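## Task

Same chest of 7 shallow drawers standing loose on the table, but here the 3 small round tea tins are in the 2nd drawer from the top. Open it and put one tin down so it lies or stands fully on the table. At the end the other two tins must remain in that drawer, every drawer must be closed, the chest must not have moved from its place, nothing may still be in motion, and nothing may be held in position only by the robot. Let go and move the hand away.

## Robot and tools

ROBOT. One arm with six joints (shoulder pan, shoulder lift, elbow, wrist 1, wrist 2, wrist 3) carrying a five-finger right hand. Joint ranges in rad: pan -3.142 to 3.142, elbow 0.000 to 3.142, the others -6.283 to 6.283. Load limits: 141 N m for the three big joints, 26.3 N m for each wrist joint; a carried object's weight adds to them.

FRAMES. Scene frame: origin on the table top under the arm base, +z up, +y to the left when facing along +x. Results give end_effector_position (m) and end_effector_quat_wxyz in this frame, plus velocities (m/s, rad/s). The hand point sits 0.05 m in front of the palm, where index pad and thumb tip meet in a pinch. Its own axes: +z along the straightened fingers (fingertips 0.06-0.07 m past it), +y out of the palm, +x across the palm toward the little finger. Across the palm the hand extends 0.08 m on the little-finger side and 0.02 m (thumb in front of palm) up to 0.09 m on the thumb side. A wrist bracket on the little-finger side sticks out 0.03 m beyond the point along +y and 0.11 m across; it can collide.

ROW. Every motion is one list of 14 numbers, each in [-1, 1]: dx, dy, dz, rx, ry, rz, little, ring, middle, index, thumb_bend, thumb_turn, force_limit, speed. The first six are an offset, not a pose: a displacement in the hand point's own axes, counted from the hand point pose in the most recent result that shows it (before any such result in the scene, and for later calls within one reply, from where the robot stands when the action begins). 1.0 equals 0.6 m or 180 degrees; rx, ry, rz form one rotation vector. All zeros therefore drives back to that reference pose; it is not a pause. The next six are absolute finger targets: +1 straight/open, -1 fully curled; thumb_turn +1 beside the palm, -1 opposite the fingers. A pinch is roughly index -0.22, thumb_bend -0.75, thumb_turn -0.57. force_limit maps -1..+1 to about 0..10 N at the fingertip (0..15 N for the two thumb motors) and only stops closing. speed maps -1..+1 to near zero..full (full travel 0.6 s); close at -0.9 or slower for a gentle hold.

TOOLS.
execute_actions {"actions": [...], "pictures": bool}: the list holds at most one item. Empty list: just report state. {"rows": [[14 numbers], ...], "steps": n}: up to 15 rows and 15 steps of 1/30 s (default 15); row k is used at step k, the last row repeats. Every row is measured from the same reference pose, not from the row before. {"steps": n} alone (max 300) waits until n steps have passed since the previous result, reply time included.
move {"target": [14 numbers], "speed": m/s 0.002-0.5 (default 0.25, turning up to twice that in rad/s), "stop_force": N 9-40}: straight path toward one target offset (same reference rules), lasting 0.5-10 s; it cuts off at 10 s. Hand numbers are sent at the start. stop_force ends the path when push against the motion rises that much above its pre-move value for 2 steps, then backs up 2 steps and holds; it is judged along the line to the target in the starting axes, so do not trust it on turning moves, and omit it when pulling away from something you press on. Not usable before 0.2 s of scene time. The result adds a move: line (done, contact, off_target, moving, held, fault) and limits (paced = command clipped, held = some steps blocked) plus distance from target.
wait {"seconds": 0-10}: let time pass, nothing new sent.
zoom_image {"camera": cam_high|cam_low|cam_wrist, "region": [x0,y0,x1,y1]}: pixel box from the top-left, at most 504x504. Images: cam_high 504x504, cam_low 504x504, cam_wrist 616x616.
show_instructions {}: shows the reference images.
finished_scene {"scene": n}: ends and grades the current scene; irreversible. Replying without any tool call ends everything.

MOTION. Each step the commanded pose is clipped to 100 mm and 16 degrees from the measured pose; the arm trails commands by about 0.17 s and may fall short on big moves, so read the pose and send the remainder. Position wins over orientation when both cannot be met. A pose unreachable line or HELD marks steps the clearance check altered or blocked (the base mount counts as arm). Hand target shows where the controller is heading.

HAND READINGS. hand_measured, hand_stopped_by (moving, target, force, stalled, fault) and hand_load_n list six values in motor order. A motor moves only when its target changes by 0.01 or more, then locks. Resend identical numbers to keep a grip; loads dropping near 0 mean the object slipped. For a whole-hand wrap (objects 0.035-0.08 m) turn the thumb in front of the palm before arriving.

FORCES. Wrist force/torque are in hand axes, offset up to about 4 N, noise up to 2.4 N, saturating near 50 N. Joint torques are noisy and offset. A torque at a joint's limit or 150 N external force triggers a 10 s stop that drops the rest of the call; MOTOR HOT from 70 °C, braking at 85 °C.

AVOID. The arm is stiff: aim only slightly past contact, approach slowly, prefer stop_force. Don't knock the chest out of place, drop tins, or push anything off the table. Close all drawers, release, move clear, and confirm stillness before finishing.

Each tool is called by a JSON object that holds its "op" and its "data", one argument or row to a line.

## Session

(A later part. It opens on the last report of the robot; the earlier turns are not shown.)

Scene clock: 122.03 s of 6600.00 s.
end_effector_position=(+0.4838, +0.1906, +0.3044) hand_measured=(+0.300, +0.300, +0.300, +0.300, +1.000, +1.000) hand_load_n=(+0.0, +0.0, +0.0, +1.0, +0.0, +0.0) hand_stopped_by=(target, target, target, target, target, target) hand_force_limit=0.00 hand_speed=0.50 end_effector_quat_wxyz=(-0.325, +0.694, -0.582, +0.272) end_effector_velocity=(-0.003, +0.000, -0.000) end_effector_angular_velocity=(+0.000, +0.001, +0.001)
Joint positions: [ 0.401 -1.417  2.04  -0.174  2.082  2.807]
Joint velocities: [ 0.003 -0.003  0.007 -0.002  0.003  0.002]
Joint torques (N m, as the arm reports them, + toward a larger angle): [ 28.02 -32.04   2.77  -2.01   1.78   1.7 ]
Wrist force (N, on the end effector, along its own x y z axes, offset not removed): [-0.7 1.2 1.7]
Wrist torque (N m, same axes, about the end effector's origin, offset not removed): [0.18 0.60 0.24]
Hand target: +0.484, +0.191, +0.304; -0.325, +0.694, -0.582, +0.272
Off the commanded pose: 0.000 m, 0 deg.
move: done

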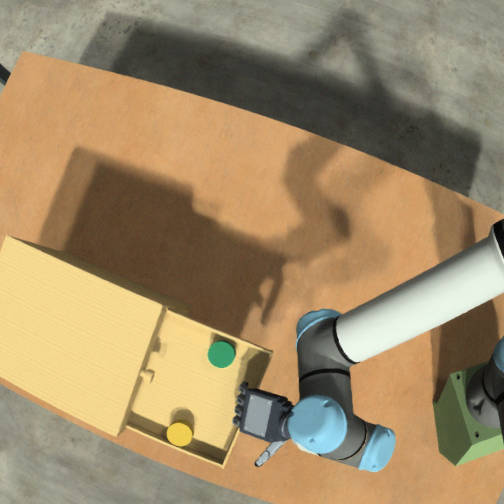

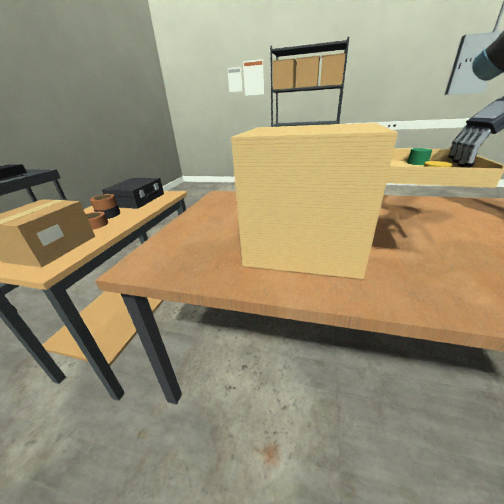

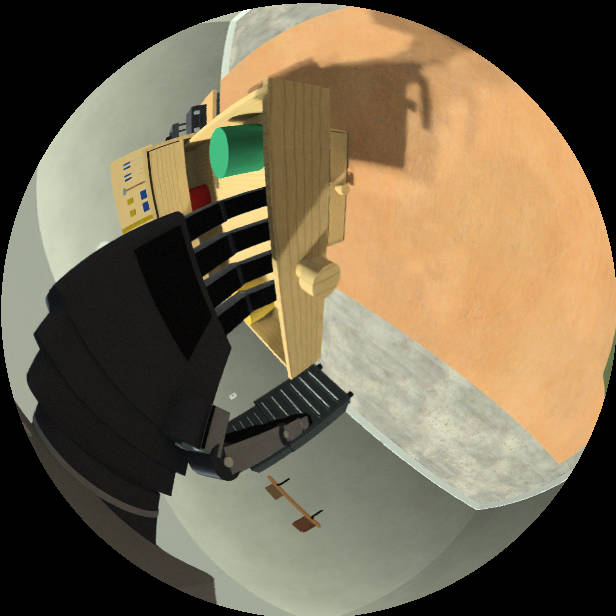

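{"op": "move", "data": {
  "target": [0.003,-0.057,-0.041,0,0,0,0.3,0.3,0.3,0.3,1,1,0,0.5],
  "speed": 0.1
}}

{"op": "move", "data": {
  "target": [-0.065,-0.135,0.161,0.056,0,0,0.55,0.55,0.55,0.62,-0.1,-0.57,0,0.5],
  "speed": 0.15
}}

{"op": "zoom_image", "data": {
  "camera": "cam_low",
  "region": [370,70,504,204]
}}

{"op": "zoom_image", "data": {
  "camera": "cam_high",
  "region": [110,330,280,500]
}}

Scene clock: 130.50 s of 6600.00 s.
end_effector_position=(+0.4871, +0.1892, +0.3461) hand_measured=(+0.300, +0.300, +0.300, +0.300, +1.000, +1.000) hand_load_n=(+0.0, +0.0, +0.0, +0.0, +0.0, +0.0) hand_stopped_by=(target, target, target, target, target, target) hand_force_limit=0.00 hand_speed=0.50 end_effector_quat_wxyz=(-0.325, +0.694, -0.582, +0.272) end_effector_velocity=(+0.000, +0.000, +0.003) end_effector_angular_velocity=(+0.000, -0.000, -0.000)
Joint positions: [ 0.46  -1.449  1.967 -0.055  2.135  2.837]
Joint velocities: [ 0.004 -0.001 -0.006  0.008  0.004  0.002]
Joint torques (N m, as the arm reports them, + toward a larger angle): [ 25.73 -30.84 -28.92   2.     2.35   1.57]
Wrist force (N, on the end effector, along its own x y z axes, offset not removed): [2.0 0.5 -0.9]
Wrist torque (N m, same axes, about the end effector's origin, offset not removed): [0.16 -0.05 0.45]
Hand target: +0.487, +0.189, +0.346; -0.325, +0.694, -0.582, +0.272
Off the commanded pose: 0.000 m, 0 deg.
After step 90, 4.53 s passed at rest.
move: done

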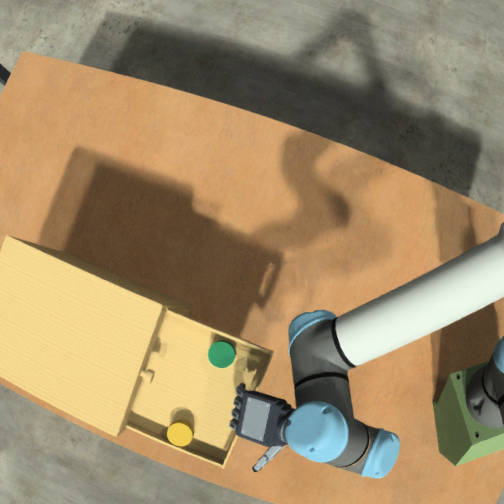

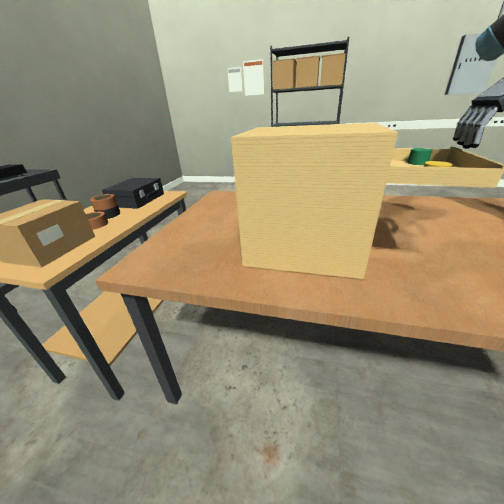

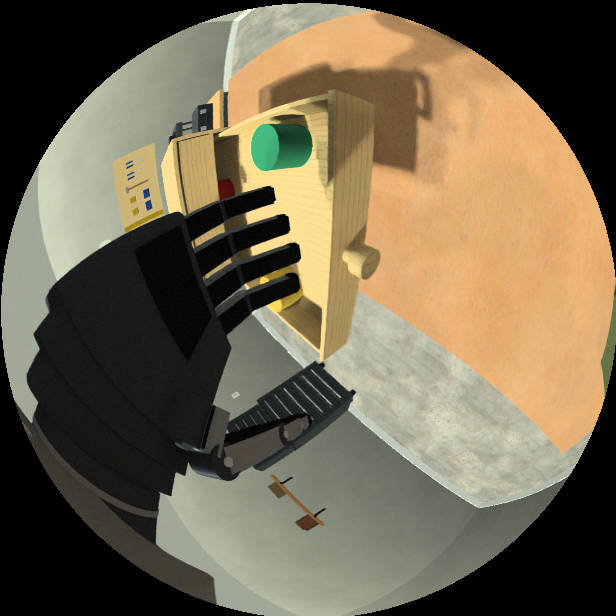

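Scene clock: 131.97 s of 6600.00 s.
end_effector_position=(+0.6042, +0.2496, +0.3466) hand_measured=(+0.550, +0.550, +0.550, +0.620, -0.100, -0.570) hand_load_n=(+0.0, +0.0, +0.0, +0.0, +0.0, +0.0) hand_stopped_by=(target, target, target, target, target, target) hand_force_limit=0.00 hand_speed=0.50 end_effector_quat_wxyz=(-0.385, +0.663, -0.556, +0.322) end_effector_velocity=(+0.002, +0.001, +0.000) end_effector_angular_velocity=(+0.001, -0.003, +0.000)
Joint positions: [ 0.444 -1.253  1.772 -0.249  2.058  2.734]
Joint velocities: [ 0.     0.004 -0.005 -0.002 -0.001 -0.001]
Joint torques (N m, as the arm reports them, + toward a larger angle): [  5.17 -15.5  -31.56  -2.84  -3.18  -1.81]
Wrist force (N, on the end effector, along its own x y z axes, offset not removed): [2.9 2.9 0.7]
Wrist torque (N m, same axes, about the end effector's origin, offset not removed): [0.42 -0.13 0.58]
Hand target: +0.604, +0.250, +0.347; -0.385, +0.663, -0.556, +0.322
Off the commanded pose: 0.000 m, 0 deg.
move: done

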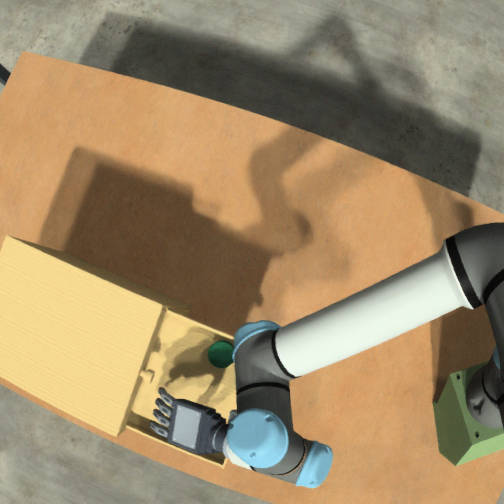

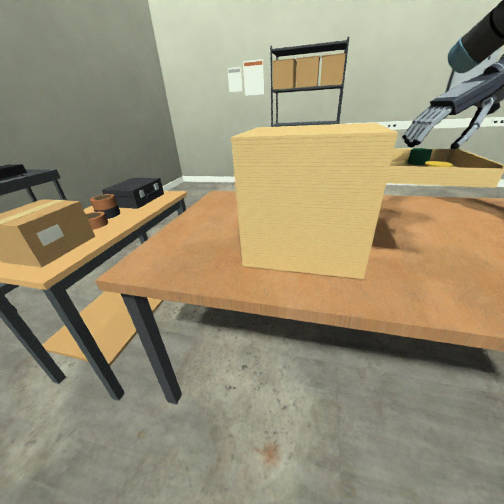

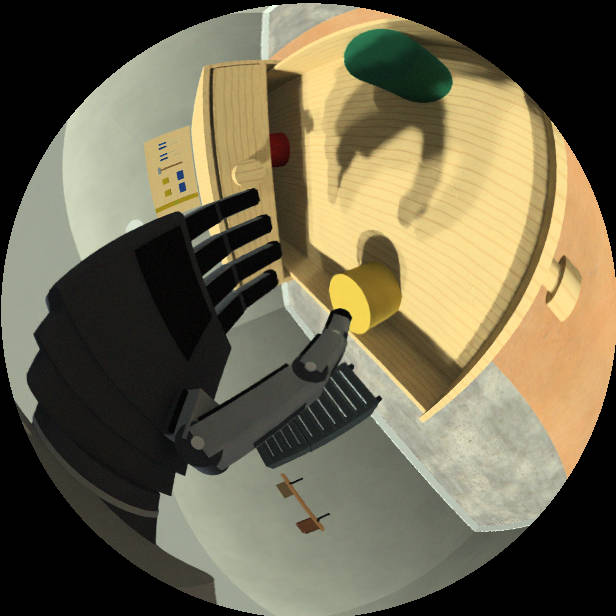

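Region (370, 70, 504, 204) of cam_low's 504x504 image, scaled by 3.761, with more detail than that image has.

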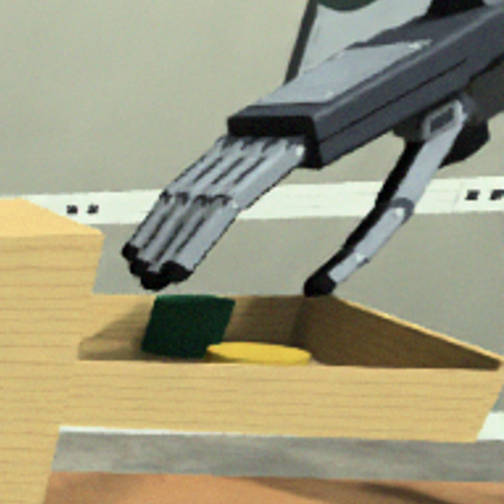

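Region (110, 330, 280, 500) of cam_high's 504x504 image, scaled by 2.965, with more detail than that image has.

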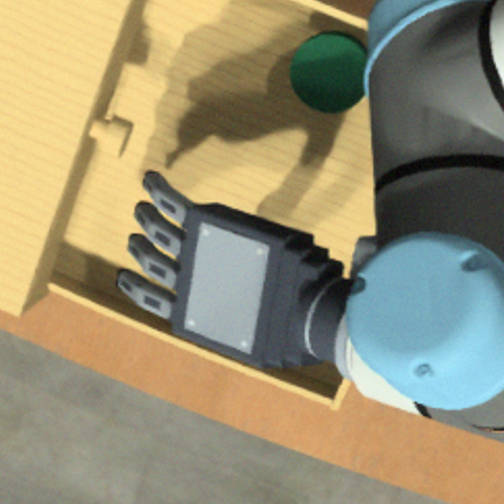

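{"op": "move", "data": {
  "target": [-0.001,0.027,0.008,0,0,0,0.55,0.55,0.55,0.66,0.0,-0.57,0,0.5],
  "speed": 0.04
}}

{"op": "zoom_image", "data": {
  "camera": "cam_low",
  "region": [390,100,490,200]
}}

{"op": "zoom_image", "data": {
  "camera": "cam_wrist",
  "region": [230,220,430,420]
}}

Scene clock: 139.60 s of 6600.00 s.
end_effector_position=(+0.6003, +0.2495, +0.3304) hand_measured=(+0.550, +0.550, +0.550, +0.660, +0.000, -0.570) hand_load_n=(+0.0, +0.0, +0.0, +0.0, +0.0, +0.0) hand_stopped_by=(target, target, target, target, target, target) hand_force_limit=0.00 hand_speed=0.50 end_effector_quat_wxyz=(-0.385, +0.663, -0.556, +0.322) end_effector_velocity=(-0.001, -0.000, -0.003) end_effector_angular_velocity=(-0.000, +0.001, +0.000)
Joint positions: [ 0.427 -1.245  1.804 -0.291  2.042  2.729]
Joint velocities: [-0.003  0.001  0.005 -0.006 -0.002 -0.001]
Joint torques (N m, as the arm reports them, + toward a larger angle): [  5.09 -17.75  -1.43  -2.66  -3.23  -1.4 ]
Wrist force (N, on the end effector, along its own x y z axes, offset not removed): [0.8 -2.0 -1.0]
Wrist torque (N m, same axes, about the end effector's origin, offset not removed): [-0.19 0.26 0.19]
Hand target: +0.600, +0.250, +0.330; -0.385, +0.663, -0.556, +0.322
Off the commanded pose: 0.000 m, 0 deg.
After step 90, 3.80 s passed at rest.
move: done

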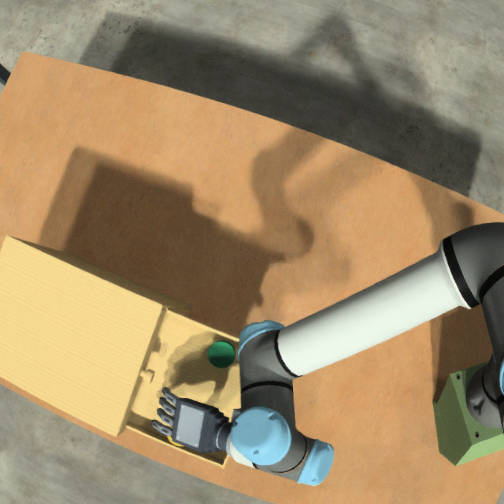

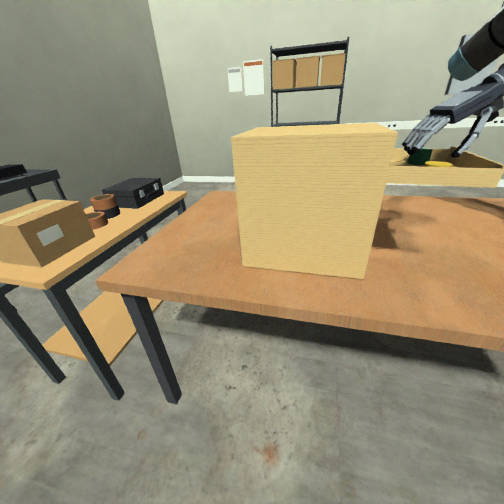

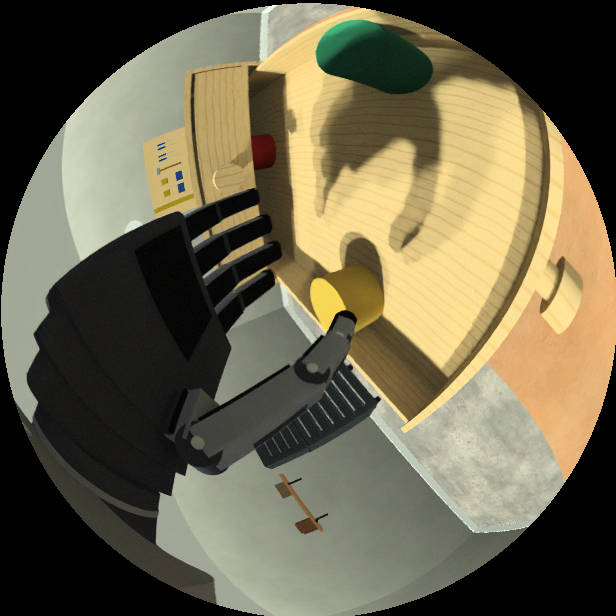

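Region (390, 100, 490, 200) of cam_low's 504x504 image, scaled by 5.040, with more detail than that image has.

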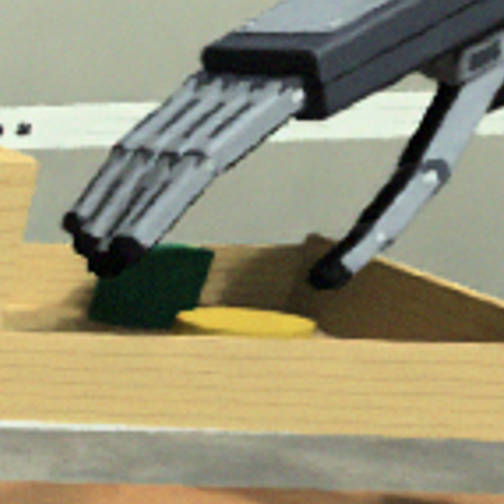

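Region (230, 220, 430, 420) of cam_wrist's 616x616 image, scaled by 2.520, with more detail than that image has.

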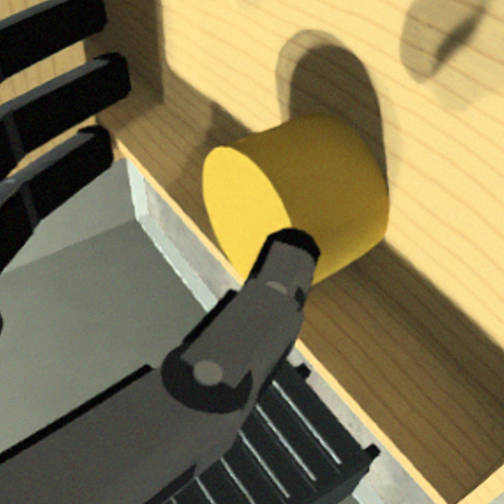

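{"op": "move", "data": {
  "target": [-0.007,0.032,0.0045,0,0,0,0.55,0.55,0.55,0.66,0.05,-0.57,0,0.5],
  "speed": 0.025
}}

{"op": "zoom_image", "data": {
  "camera": "cam_low",
  "region": [390,100,490,200]
}}

{"op": "zoom_image", "data": {
  "camera": "cam_wrist",
  "region": [230,220,430,420]
}}

Scene clock: 145.73 s of 6600.00 s.
end_effector_position=(+0.5926, +0.2524, +0.3126) hand_measured=(+0.550, +0.550, +0.550, +0.660, +0.050, -0.570) hand_load_n=(+0.0, +0.0, +0.0, +0.0, +0.0, +0.0) hand_stopped_by=(target, target, target, target, target, target) hand_force_limit=0.00 hand_speed=0.50 end_effector_quat_wxyz=(-0.385, +0.663, -0.556, +0.322) end_effector_velocity=(-0.000, -0.000, -0.002) end_effector_angular_velocity=(-0.000, +0.000, -0.002)
Joint positions: [ 0.417 -1.233  1.842 -0.344  2.032  2.726]
Joint velocities: [-0.003  0.002  0.004 -0.007 -0.001 -0.001]
Joint torques (N m, as the arm reports them, + toward a larger angle): [  5.23 -15.96   0.01  -2.69  -3.35  -1.67]
Wrist force (N, on the end effector, along its own x y z axes, offset not removed): [0.9 -0.9 -1.3]
Wrist torque (N m, same axes, about the end effector's origin, offset not removed): [-0.10 0.33 0.25]
Hand target: +0.593, +0.252, +0.312; -0.385, +0.663, -0.556, +0.322
Off the commanded pose: 0.000 m, 0 deg.
After step 90, 2.03 s passed at rest.
move: done

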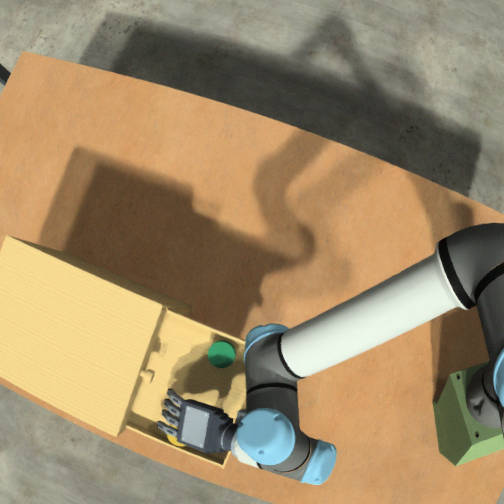

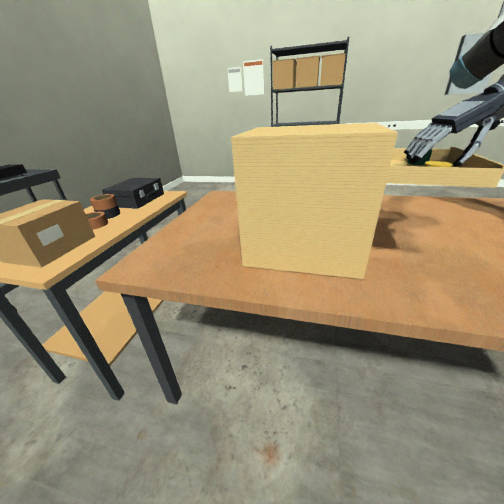

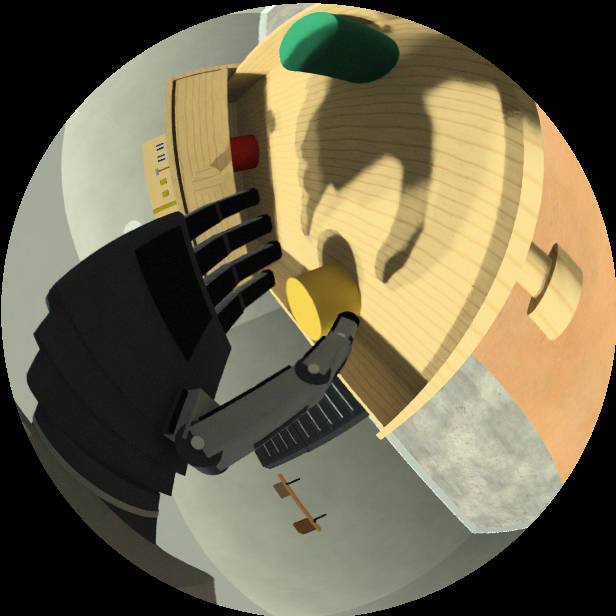

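Region (390, 100, 490, 200) of cam_low's 504x504 image, scaled by 5.040, with more detail than that image has.

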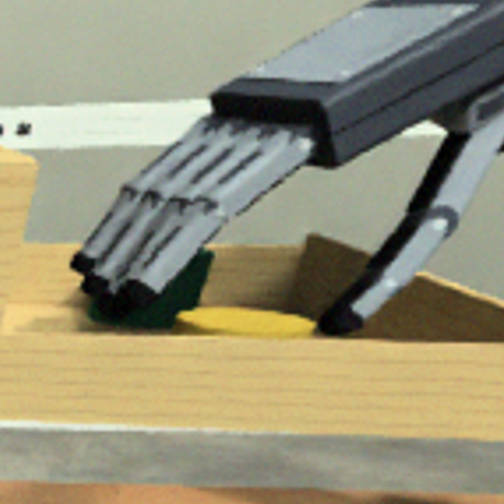

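Region (230, 220, 430, 420) of cam_wrist's 616x616 image, scaled by 2.520, with more detail than that image has.

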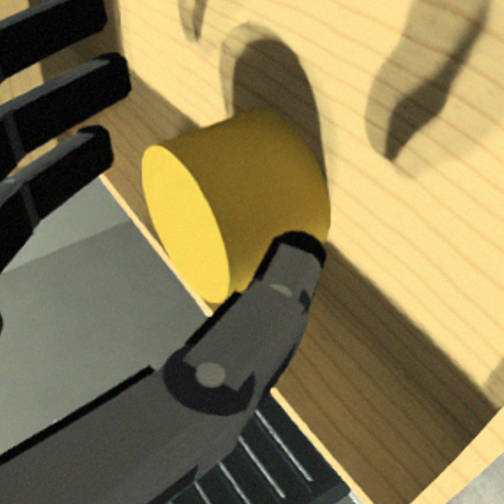

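{"op": "move", "data": {
  "target": [0,0.032,-0.019,0,0,0,0.55,0.55,0.55,0.66,0.05,-0.57,0,0.5],
  "speed": 0.015,
  "stop_force": 9
}}

{"op": "zoom_image", "data": {
  "camera": "cam_low",
  "region": [390,100,490,200]
}}

{"op": "zoom_image", "data": {
  "camera": "cam_wrist",
  "region": [230,220,430,420]
}}

Scene clock: 150.43 s of 6600.00 s.
end_effector_position=(+0.5738, +0.2491, +0.3017) hand_measured=(+0.550, +0.550, +0.550, +0.660, +0.050, -0.570) hand_load_n=(+0.0, +0.0, +0.0, +0.0, +0.0, +0.0) hand_stopped_by=(target, target, target, target, target, target) hand_force_limit=0.00 hand_speed=0.50 end_effector_quat_wxyz=(-0.385, +0.663, -0.556, +0.322) end_effector_velocity=(-0.002, -0.000, -0.001) end_effector_angular_velocity=(+0.000, -0.002, -0.000)
Joint positions: [ 0.412 -1.249  1.908 -0.393  2.028  2.725]
Joint velocities: [-0.    -0.002  0.006 -0.006 -0.001 -0.001]
Joint torques (N m, as the arm reports them, + toward a larger angle): [  4.8  -37.61   0.38  -2.49  -3.3   -1.67]
Wrist force (N, on the end effector, along its own x y z axes, offset not removed): [2.2 1.2 1.2]
Wrist torque (N m, same axes, about the end effector's origin, offset not removed): [0.23 -0.02 0.33]
Hand target: +0.574, +0.249, +0.302; -0.385, +0.663, -0.556, +0.322
Off the commanded pose: 0.000 m, 0 deg.
move: done

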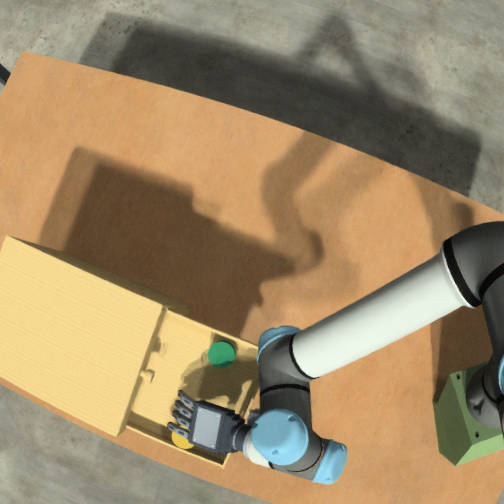

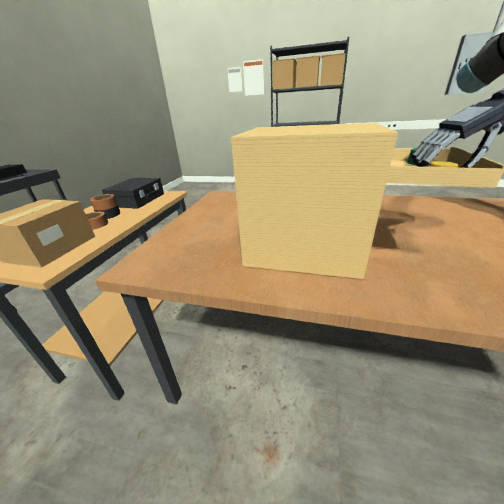

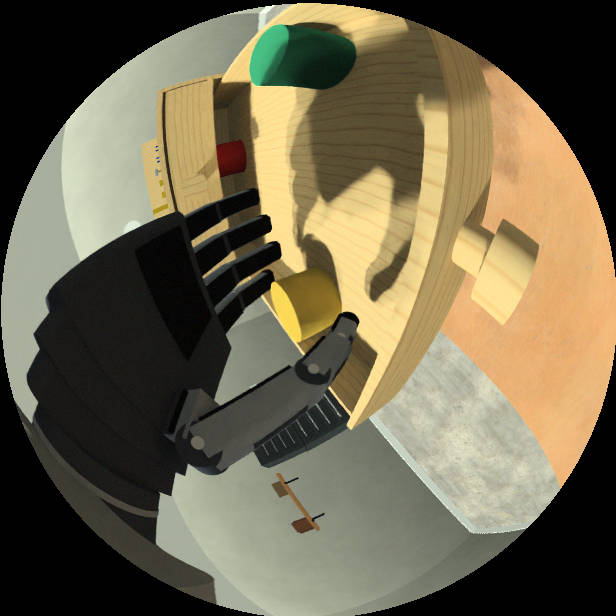

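Region (390, 100, 490, 200) of cam_low's 504x504 image, scaled by 5.040, with more detail than that image has.

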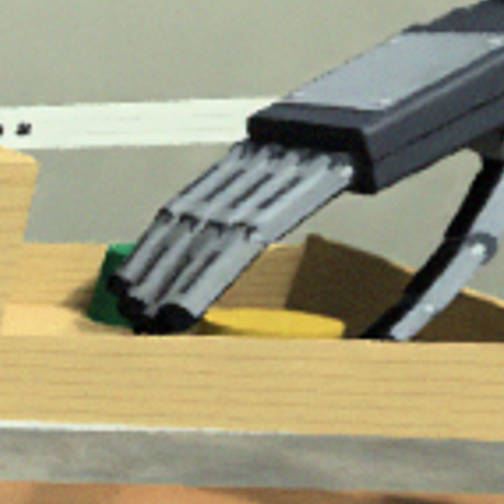

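Region (230, 220, 430, 420) of cam_wrist's 616x616 image, scaled by 2.520, with more detail than that image has.

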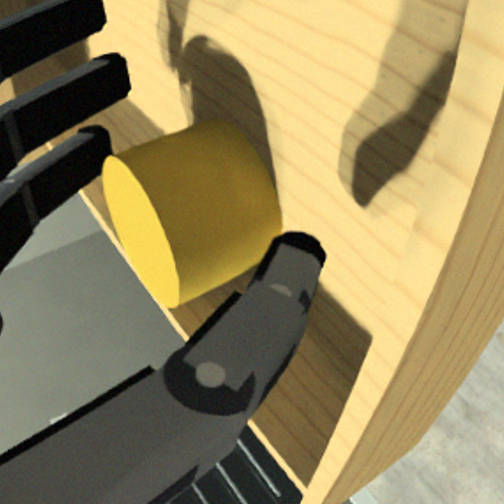

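{"op": "move", "data": {
  "target": [-0.0075,-0.0275,0.001,0,0,0,0.55,0.55,0.55,0.66,0.05,-0.57,0,0.5],
  "speed": 0.025
}}

{"op": "move", "data": {
  "target": [0,0.026,0.028,0,0,0,0.55,0.55,0.55,0.66,0.05,-0.57,0,0.5],
  "speed": 0.02,
  "stop_force": 9
}}

{"op": "zoom_image", "data": {
  "camera": "cam_low",
  "region": [390,100,490,200]
}}

{"op": "zoom_image", "data": {
  "camera": "cam_wrist",
  "region": [230,220,430,420]
}}

Scene clock: 154.70 s of 6600.00 s.
end_effector_position=(+0.5814, +0.2549, +0.3156) hand_measured=(+0.550, +0.550, +0.550, +0.660, +0.050, -0.570) hand_load_n=(+0.0, +0.0, +0.0, +0.0, +0.0, +0.0) hand_stopped_by=(target, target, target, target, target, target) hand_force_limit=0.00 hand_speed=0.50 end_effector_quat_wxyz=(-0.385, +0.663, -0.556, +0.322) end_effector_velocity=(-0.001, +0.001, +0.001) end_effector_angular_velocity=(-0.001, +0.002, +0.002)
Joint positions: [ 0.434 -1.243  1.863 -0.352  2.049  2.731]
Joint velocities: [ 0.003  0.002 -0.003  0.006  0.003  0.001]
Joint torques (N m, as the arm reports them, + toward a larger angle): [ 29.84 -15.76 -28.8    1.28   2.13   1.4 ]
Wrist force (N, on the end effector, along its own x y z axes, offset not removed): [1.6 2.1 0.5]
Wrist torque (N m, same axes, about the end effector's origin, offset not removed): [0.22 -0.10 0.45]
Hand target: +0.582, +0.255, +0.316; -0.385, +0.663, -0.556, +0.322
Off the commanded pose: 0.000 m, 0 deg.
After step 90, 0.23 s passed at rest.
move: done

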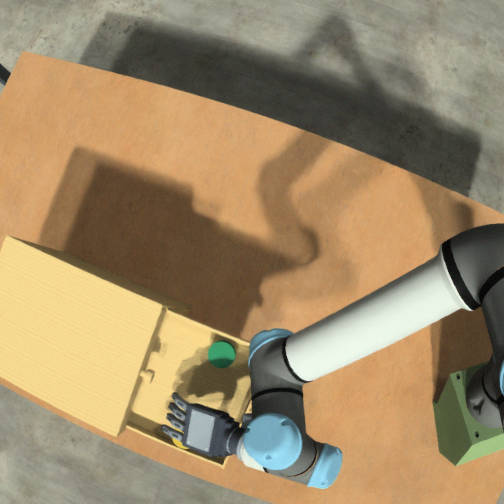

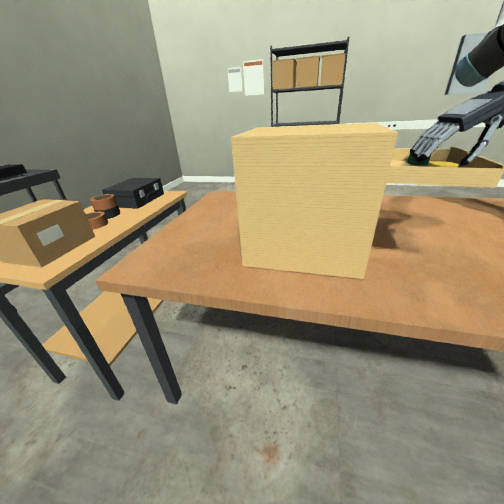

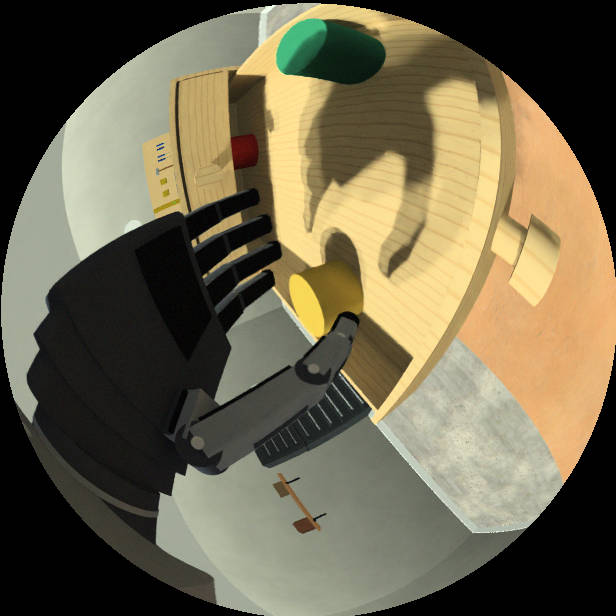

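Scene clock: 156.13 s of 6600.00 s.
end_effector_position=(+0.5881, +0.2561, +0.2940) hand_measured=(+0.550, +0.550, +0.550, +0.660, +0.050, -0.570) hand_load_n=(+0.0, +0.0, +0.0, +0.0, +0.0, +0.0) hand_stopped_by=(target, target, target, target, target, target) hand_force_limit=0.00 hand_speed=0.50 end_effector_quat_wxyz=(-0.385, +0.663, -0.556, +0.322) end_effector_velocity=(+0.000, +0.000, -0.002) end_effector_angular_velocity=(-0.000, -0.000, +0.001)
Joint positions: [ 0.404 -1.211  1.87  -0.395  2.02   2.722]
Joint velocities: [-0.003  0.004  0.001 -0.005 -0.003 -0.001]
Joint torques (N m, as the arm reports them, + toward a larger angle): [  5.75 -15.42   1.32  -2.67  -3.2   -1.53]
Wrist force (N, on the end effector, along its own x y z axes, offset not removed): [0.1 0.8 -1.0]
Wrist torque (N m, same axes, about the end effector's origin, offset not removed): [0.18 0.45 0.34]
Hand target: +0.588, +0.256, +0.294; -0.385, +0.663, -0.556, +0.322
Off the commanded pose: 0.000 m, 0 deg.
move: done

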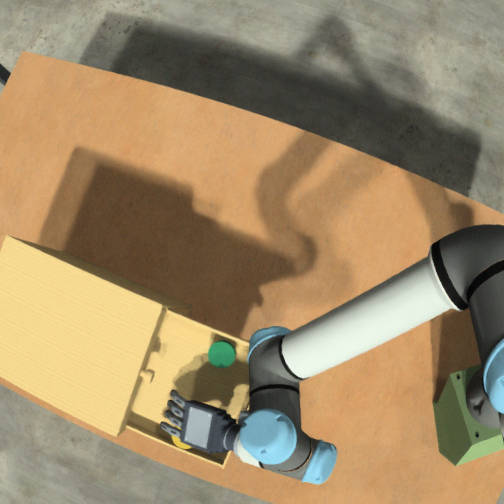

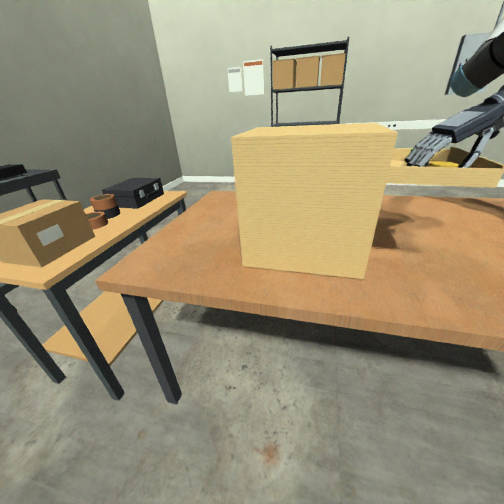

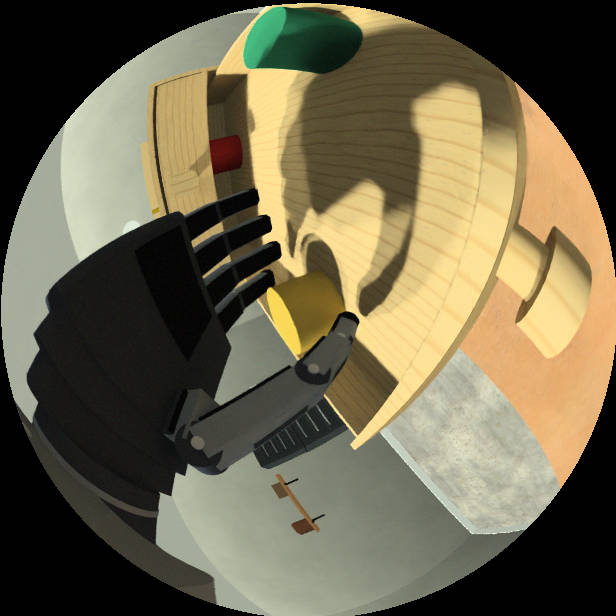

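Region (390, 100, 490, 200) of cam_low's 504x504 image, scaled by 5.040, with more detail than that image has.

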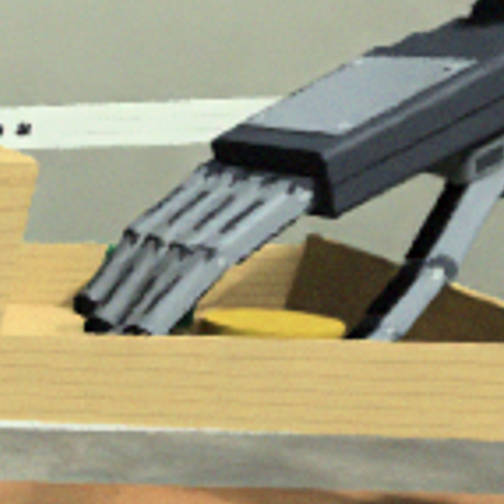

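Region (230, 220, 430, 420) of cam_wrist's 616x616 image, scaled by 2.520, with more detail than that image has.

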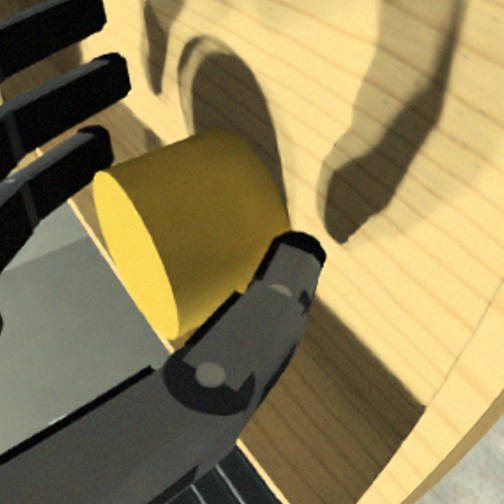

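{"op": "move", "data": {
  "target": [-0.008,0.0065,0.0055,0,0,0,0.55,0.55,0.55,0.66,0.05,-0.57,0,0.5],
  "speed": 0.015,
  "stop_force": 9
}}

{"op": "execute_actions", "data": {
  "actions": [
    {"rows":[[0,0,0,0,0,0,0.55,0.55,0.55,0.1,-0.6,-0.57,0.0,-0.7]],"steps":15}
  ],
  "pictures": false
}}

{"op": "wait", "data": {
  "seconds": 0.8
}}

{"op": "zoom_image", "data": {
  "camera": "cam_low",
  "region": [390,100,490,200]
}}

{"op": "zoom_image", "data": {
  "camera": "cam_wrist",
  "region": [230,220,430,420]
}}

Scene clock: 159.70 s of 6600.00 s.
end_effector_position=(+0.5882, +0.2608, +0.2891) hand_measured=(+0.550, +0.550, +0.550, +0.660, +0.050, -0.570) hand_load_n=(+0.0, +0.0, +0.0, +0.0, +0.0, +0.0) hand_stopped_by=(target, target, target, target, target, target) hand_force_limit=0.00 hand_speed=0.50 end_effector_quat_wxyz=(-0.385, +0.663, -0.556, +0.322) end_effector_velocity=(-0.001, +0.002, -0.002) end_effector_angular_velocity=(-0.001, +0.001, +0.002)
Joint positions: [ 0.406 -1.196  1.868 -0.407  2.022  2.723]
Joint velocities: [ 0.002  0.005  0.001 -0.004  0.001 -0.   ]
Joint torques (N m, as the arm reports them, + toward a larger angle): [ 31.54 -16.96 -28.39  -2.48   1.92   1.64]
Wrist force (N, on the end effector, along its own x y z axes, offset not removed): [-0.6 -0.2 0.6]
Wrist torque (N m, same axes, about the end effector's origin, offset not removed): [-0.20 0.38 0.17]
Hand target: +0.588, +0.261, +0.289; -0.385, +0.663, -0.556, +0.322
Off the commanded pose: 0.000 m, 0 deg.
move: done

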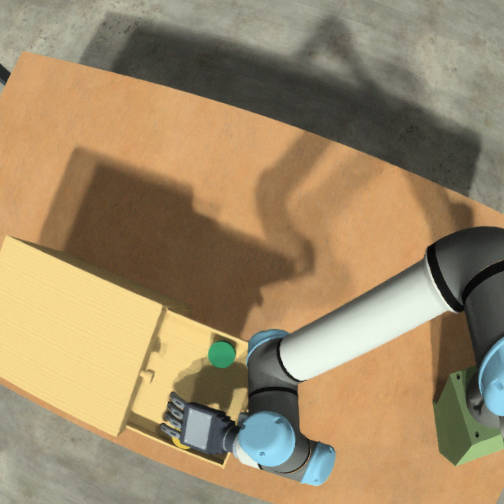

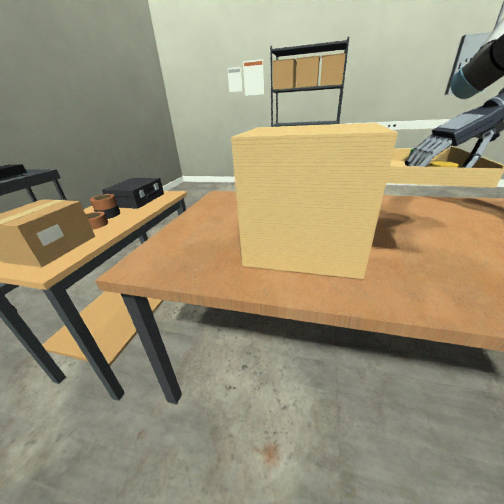

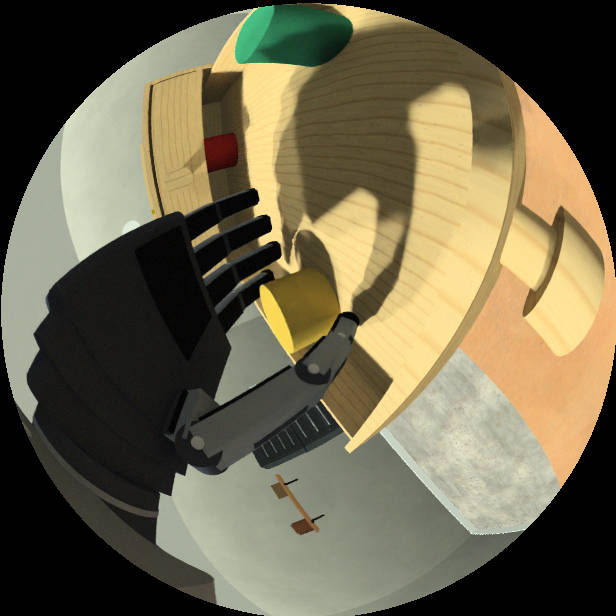

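Scene clock: 160.20 s of 6600.00 s.
end_effector_position=(+0.5882, +0.2609, +0.2891) hand_measured=(+0.550, +0.550, +0.550, +0.462, -0.076, -0.570) hand_load_n=(+0.0, +0.0, +0.0, +0.0, +0.0, +0.0) hand_stopped_by=(target, target, target, moving, moving, target) hand_force_limit=0.00 hand_speed=-0.70 end_effector_quat_wxyz=(-0.385, +0.663, -0.556, +0.322) end_effector_velocity=(-0.000, +0.001, +0.001) end_effector_angular_velocity=(+0.001, -0.001, +0.001)
Joint positions: [ 0.406 -1.196  1.868 -0.407  2.022  2.723]
Joint velocities: [ 0.002 -0.    -0.     0.     0.     0.   ]
Joint torques (N m, as the arm reports them, + toward a larger angle): [ 28.   -31.6  -23.39   1.69   0.79   1.31]
Wrist force (N, on the end effector, along its own x y z axes, offset not removed): [1.4 0.6 0.2]
Wrist torque (N m, same axes, about the end effector's origin, offset not removed): [0.05 0.02 0.19]
Hand target: +0.588, +0.261, +0.289; -0.385, +0.663, -0.556, +0.322
Off the commanded pose: 0.000 m, 0 deg.
Steps of this call (steps 1 to 15: all 15 steps of this action). Readings (end_effector_position | what the end effector reports):
1: (+0.5882, +0.2609, +0.2891) | hand_measured=(+0.550, +0.550, +0.550, +0.660, +0.050, -0.570) hand_load_n=(+0.0, +0.0, +0.0, +0.0, +0.0, +0.0) hand_stopped_by=(target, target, target, moving, moving, target) hand_force_limit=0.00 hand_speed=-0.70
2: (+0.5882, +0.2609, +0.2891) | hand_measured=(+0.550, +0.550, +0.550, +0.660, +0.050, -0.570) hand_load_n=(+0.0, +0.0, +0.0, +0.0, +0.0, +0.0) hand_stopped_by=(target, target, target, moving, moving, target) hand_force_limit=0.00 hand_speed=-0.70
4: (+0.5882, +0.2609, +0.2891) | hand_measured=(+0.550, +0.550, +0.550, +0.644, +0.040, -0.570) hand_load_n=(+0.0, +0.0, +0.0, +0.0, +0.0, +0.0) hand_stopped_by=(target, target, target, moving, moving, target) hand_force_limit=0.00 hand_speed=-0.70
8: (+0.5882, +0.2609, +0.2891) | hand_measured=(+0.550, +0.550, +0.550, +0.578, -0.002, -0.570) hand_load_n=(+0.0, +0.0, +0.0, +0.0, +0.0, +0.0) hand_stopped_by=(target, target, target, moving, moving, target) hand_force_limit=0.00 hand_speed=-0.70
15: the state above

Scene clock: 161.00 s of 6600.00 s.
end_effector_position=(+0.5882, +0.2608, +0.2891) hand_measured=(+0.550, +0.550, +0.550, +0.364, -0.124, -0.570) hand_load_n=(+0.0, +0.0, +0.0, +5.0, +8.5, -1.0) hand_stopped_by=(target, target, target, force, force, target) hand_force_limit=0.00 hand_speed=-0.70 end_effector_quat_wxyz=(-0.385, +0.663, -0.556, +0.322) end_effector_velocity=(-0.000, +0.000, +0.000) end_effector_angular_velocity=(-0.000, -0.000, +0.000)
Joint positions: [ 0.406 -1.196  1.868 -0.407  2.022  2.723]
Joint velocities: [ 0.    -0.     0.    -0.     0.    -0.001]
Joint torques (N m, as the arm reports them, + toward a larger angle): [ 21.95 -37.13 -13.94   1.39  -2.01   0.49]
Wrist force (N, on the end effector, along its own x y z axes, offset not removed): [0.5 -1.0 -1.3]
Wrist torque (N m, same axes, about the end effector's origin, offset not removed): [0.10 0.28 0.30]
Hand target: +0.588, +0.261, +0.289; -0.385, +0.663, -0.556, +0.322
Off the commanded pose: 0.000 m, 0 deg.
Steps of this call (steps 1 to 24: nothing new was sent). Readings (end_effector_position | what the end effector reports):
1: (+0.5882, +0.2609, +0.2891) | hand_measured=(+0.550, +0.550, +0.550, +0.444, -0.086, -0.570) hand_load_n=(+0.0, +0.0, +0.0, +0.0, +0.0, +0.0) hand_stopped_by=(target, target, target, moving, moving, target) hand_force_limit=0.00 hand_speed=-0.70
2: (+0.5881, +0.2609, +0.2891) | hand_measured=(+0.550, +0.550, +0.550, +0.428, -0.096, -0.570) hand_load_n=(+0.0, +0.0, +0.0, +0.0, +0.0, +0.0) hand_stopped_by=(target, target, target, moving, moving, target) hand_force_limit=0.00 hand_speed=-0.70
4: (+0.5881, +0.2609, +0.2891) | hand_measured=(+0.550, +0.550, +0.550, +0.396, -0.114, -0.570) hand_load_n=(+0.0, +0.0, +0.0, +2.5, +3.5, -0.5) hand_stopped_by=(target, target, target, moving, moving, target) hand_force_limit=0.00 hand_speed=-0.70
8: (+0.5881, +0.2609, +0.2891) | hand_measured=(+0.550, +0.550, +0.550, +0.364, -0.124, -0.570) hand_load_n=(+0.0, +0.0, +0.0, +5.5, +8.0, -1.0) hand_stopped_by=(target, target, target, force, force, target) hand_force_limit=0.00 hand_speed=-0.70
24: the state above

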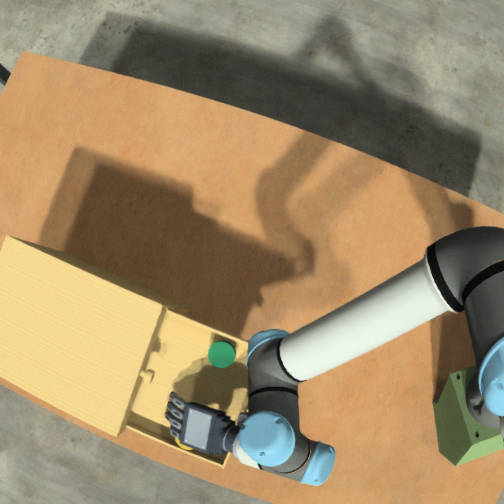

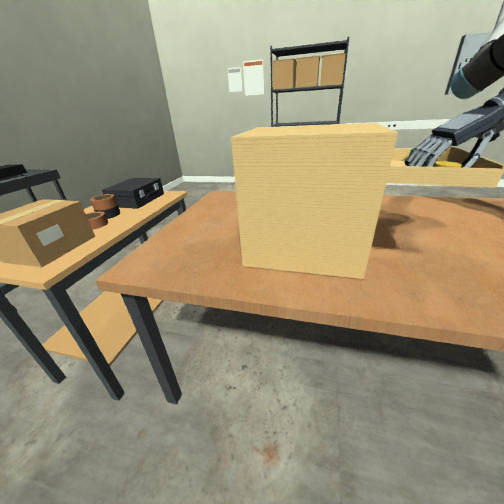

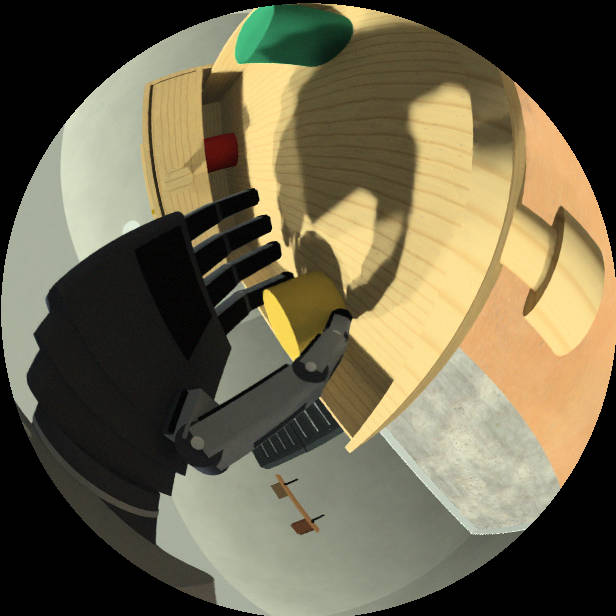

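Region (390, 100, 490, 200) of cam_low's 504x504 image, scaled by 5.040, with more detail than that image has.

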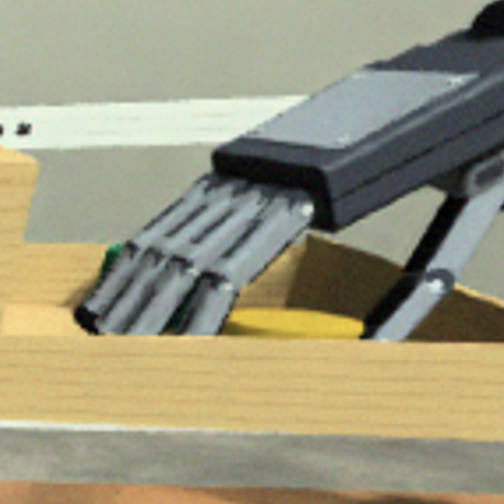

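Region (230, 220, 430, 420) of cam_wrist's 616x616 image, scaled by 2.520, with more detail than that image has.

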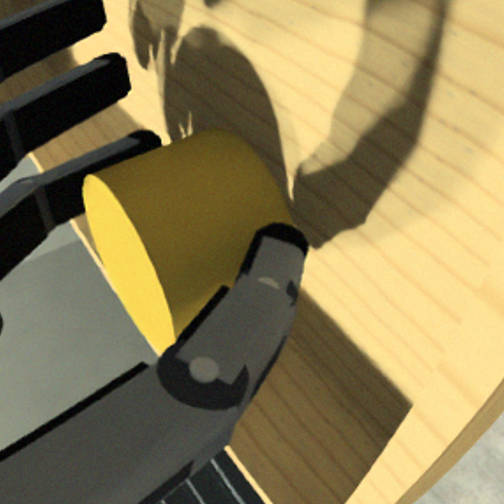

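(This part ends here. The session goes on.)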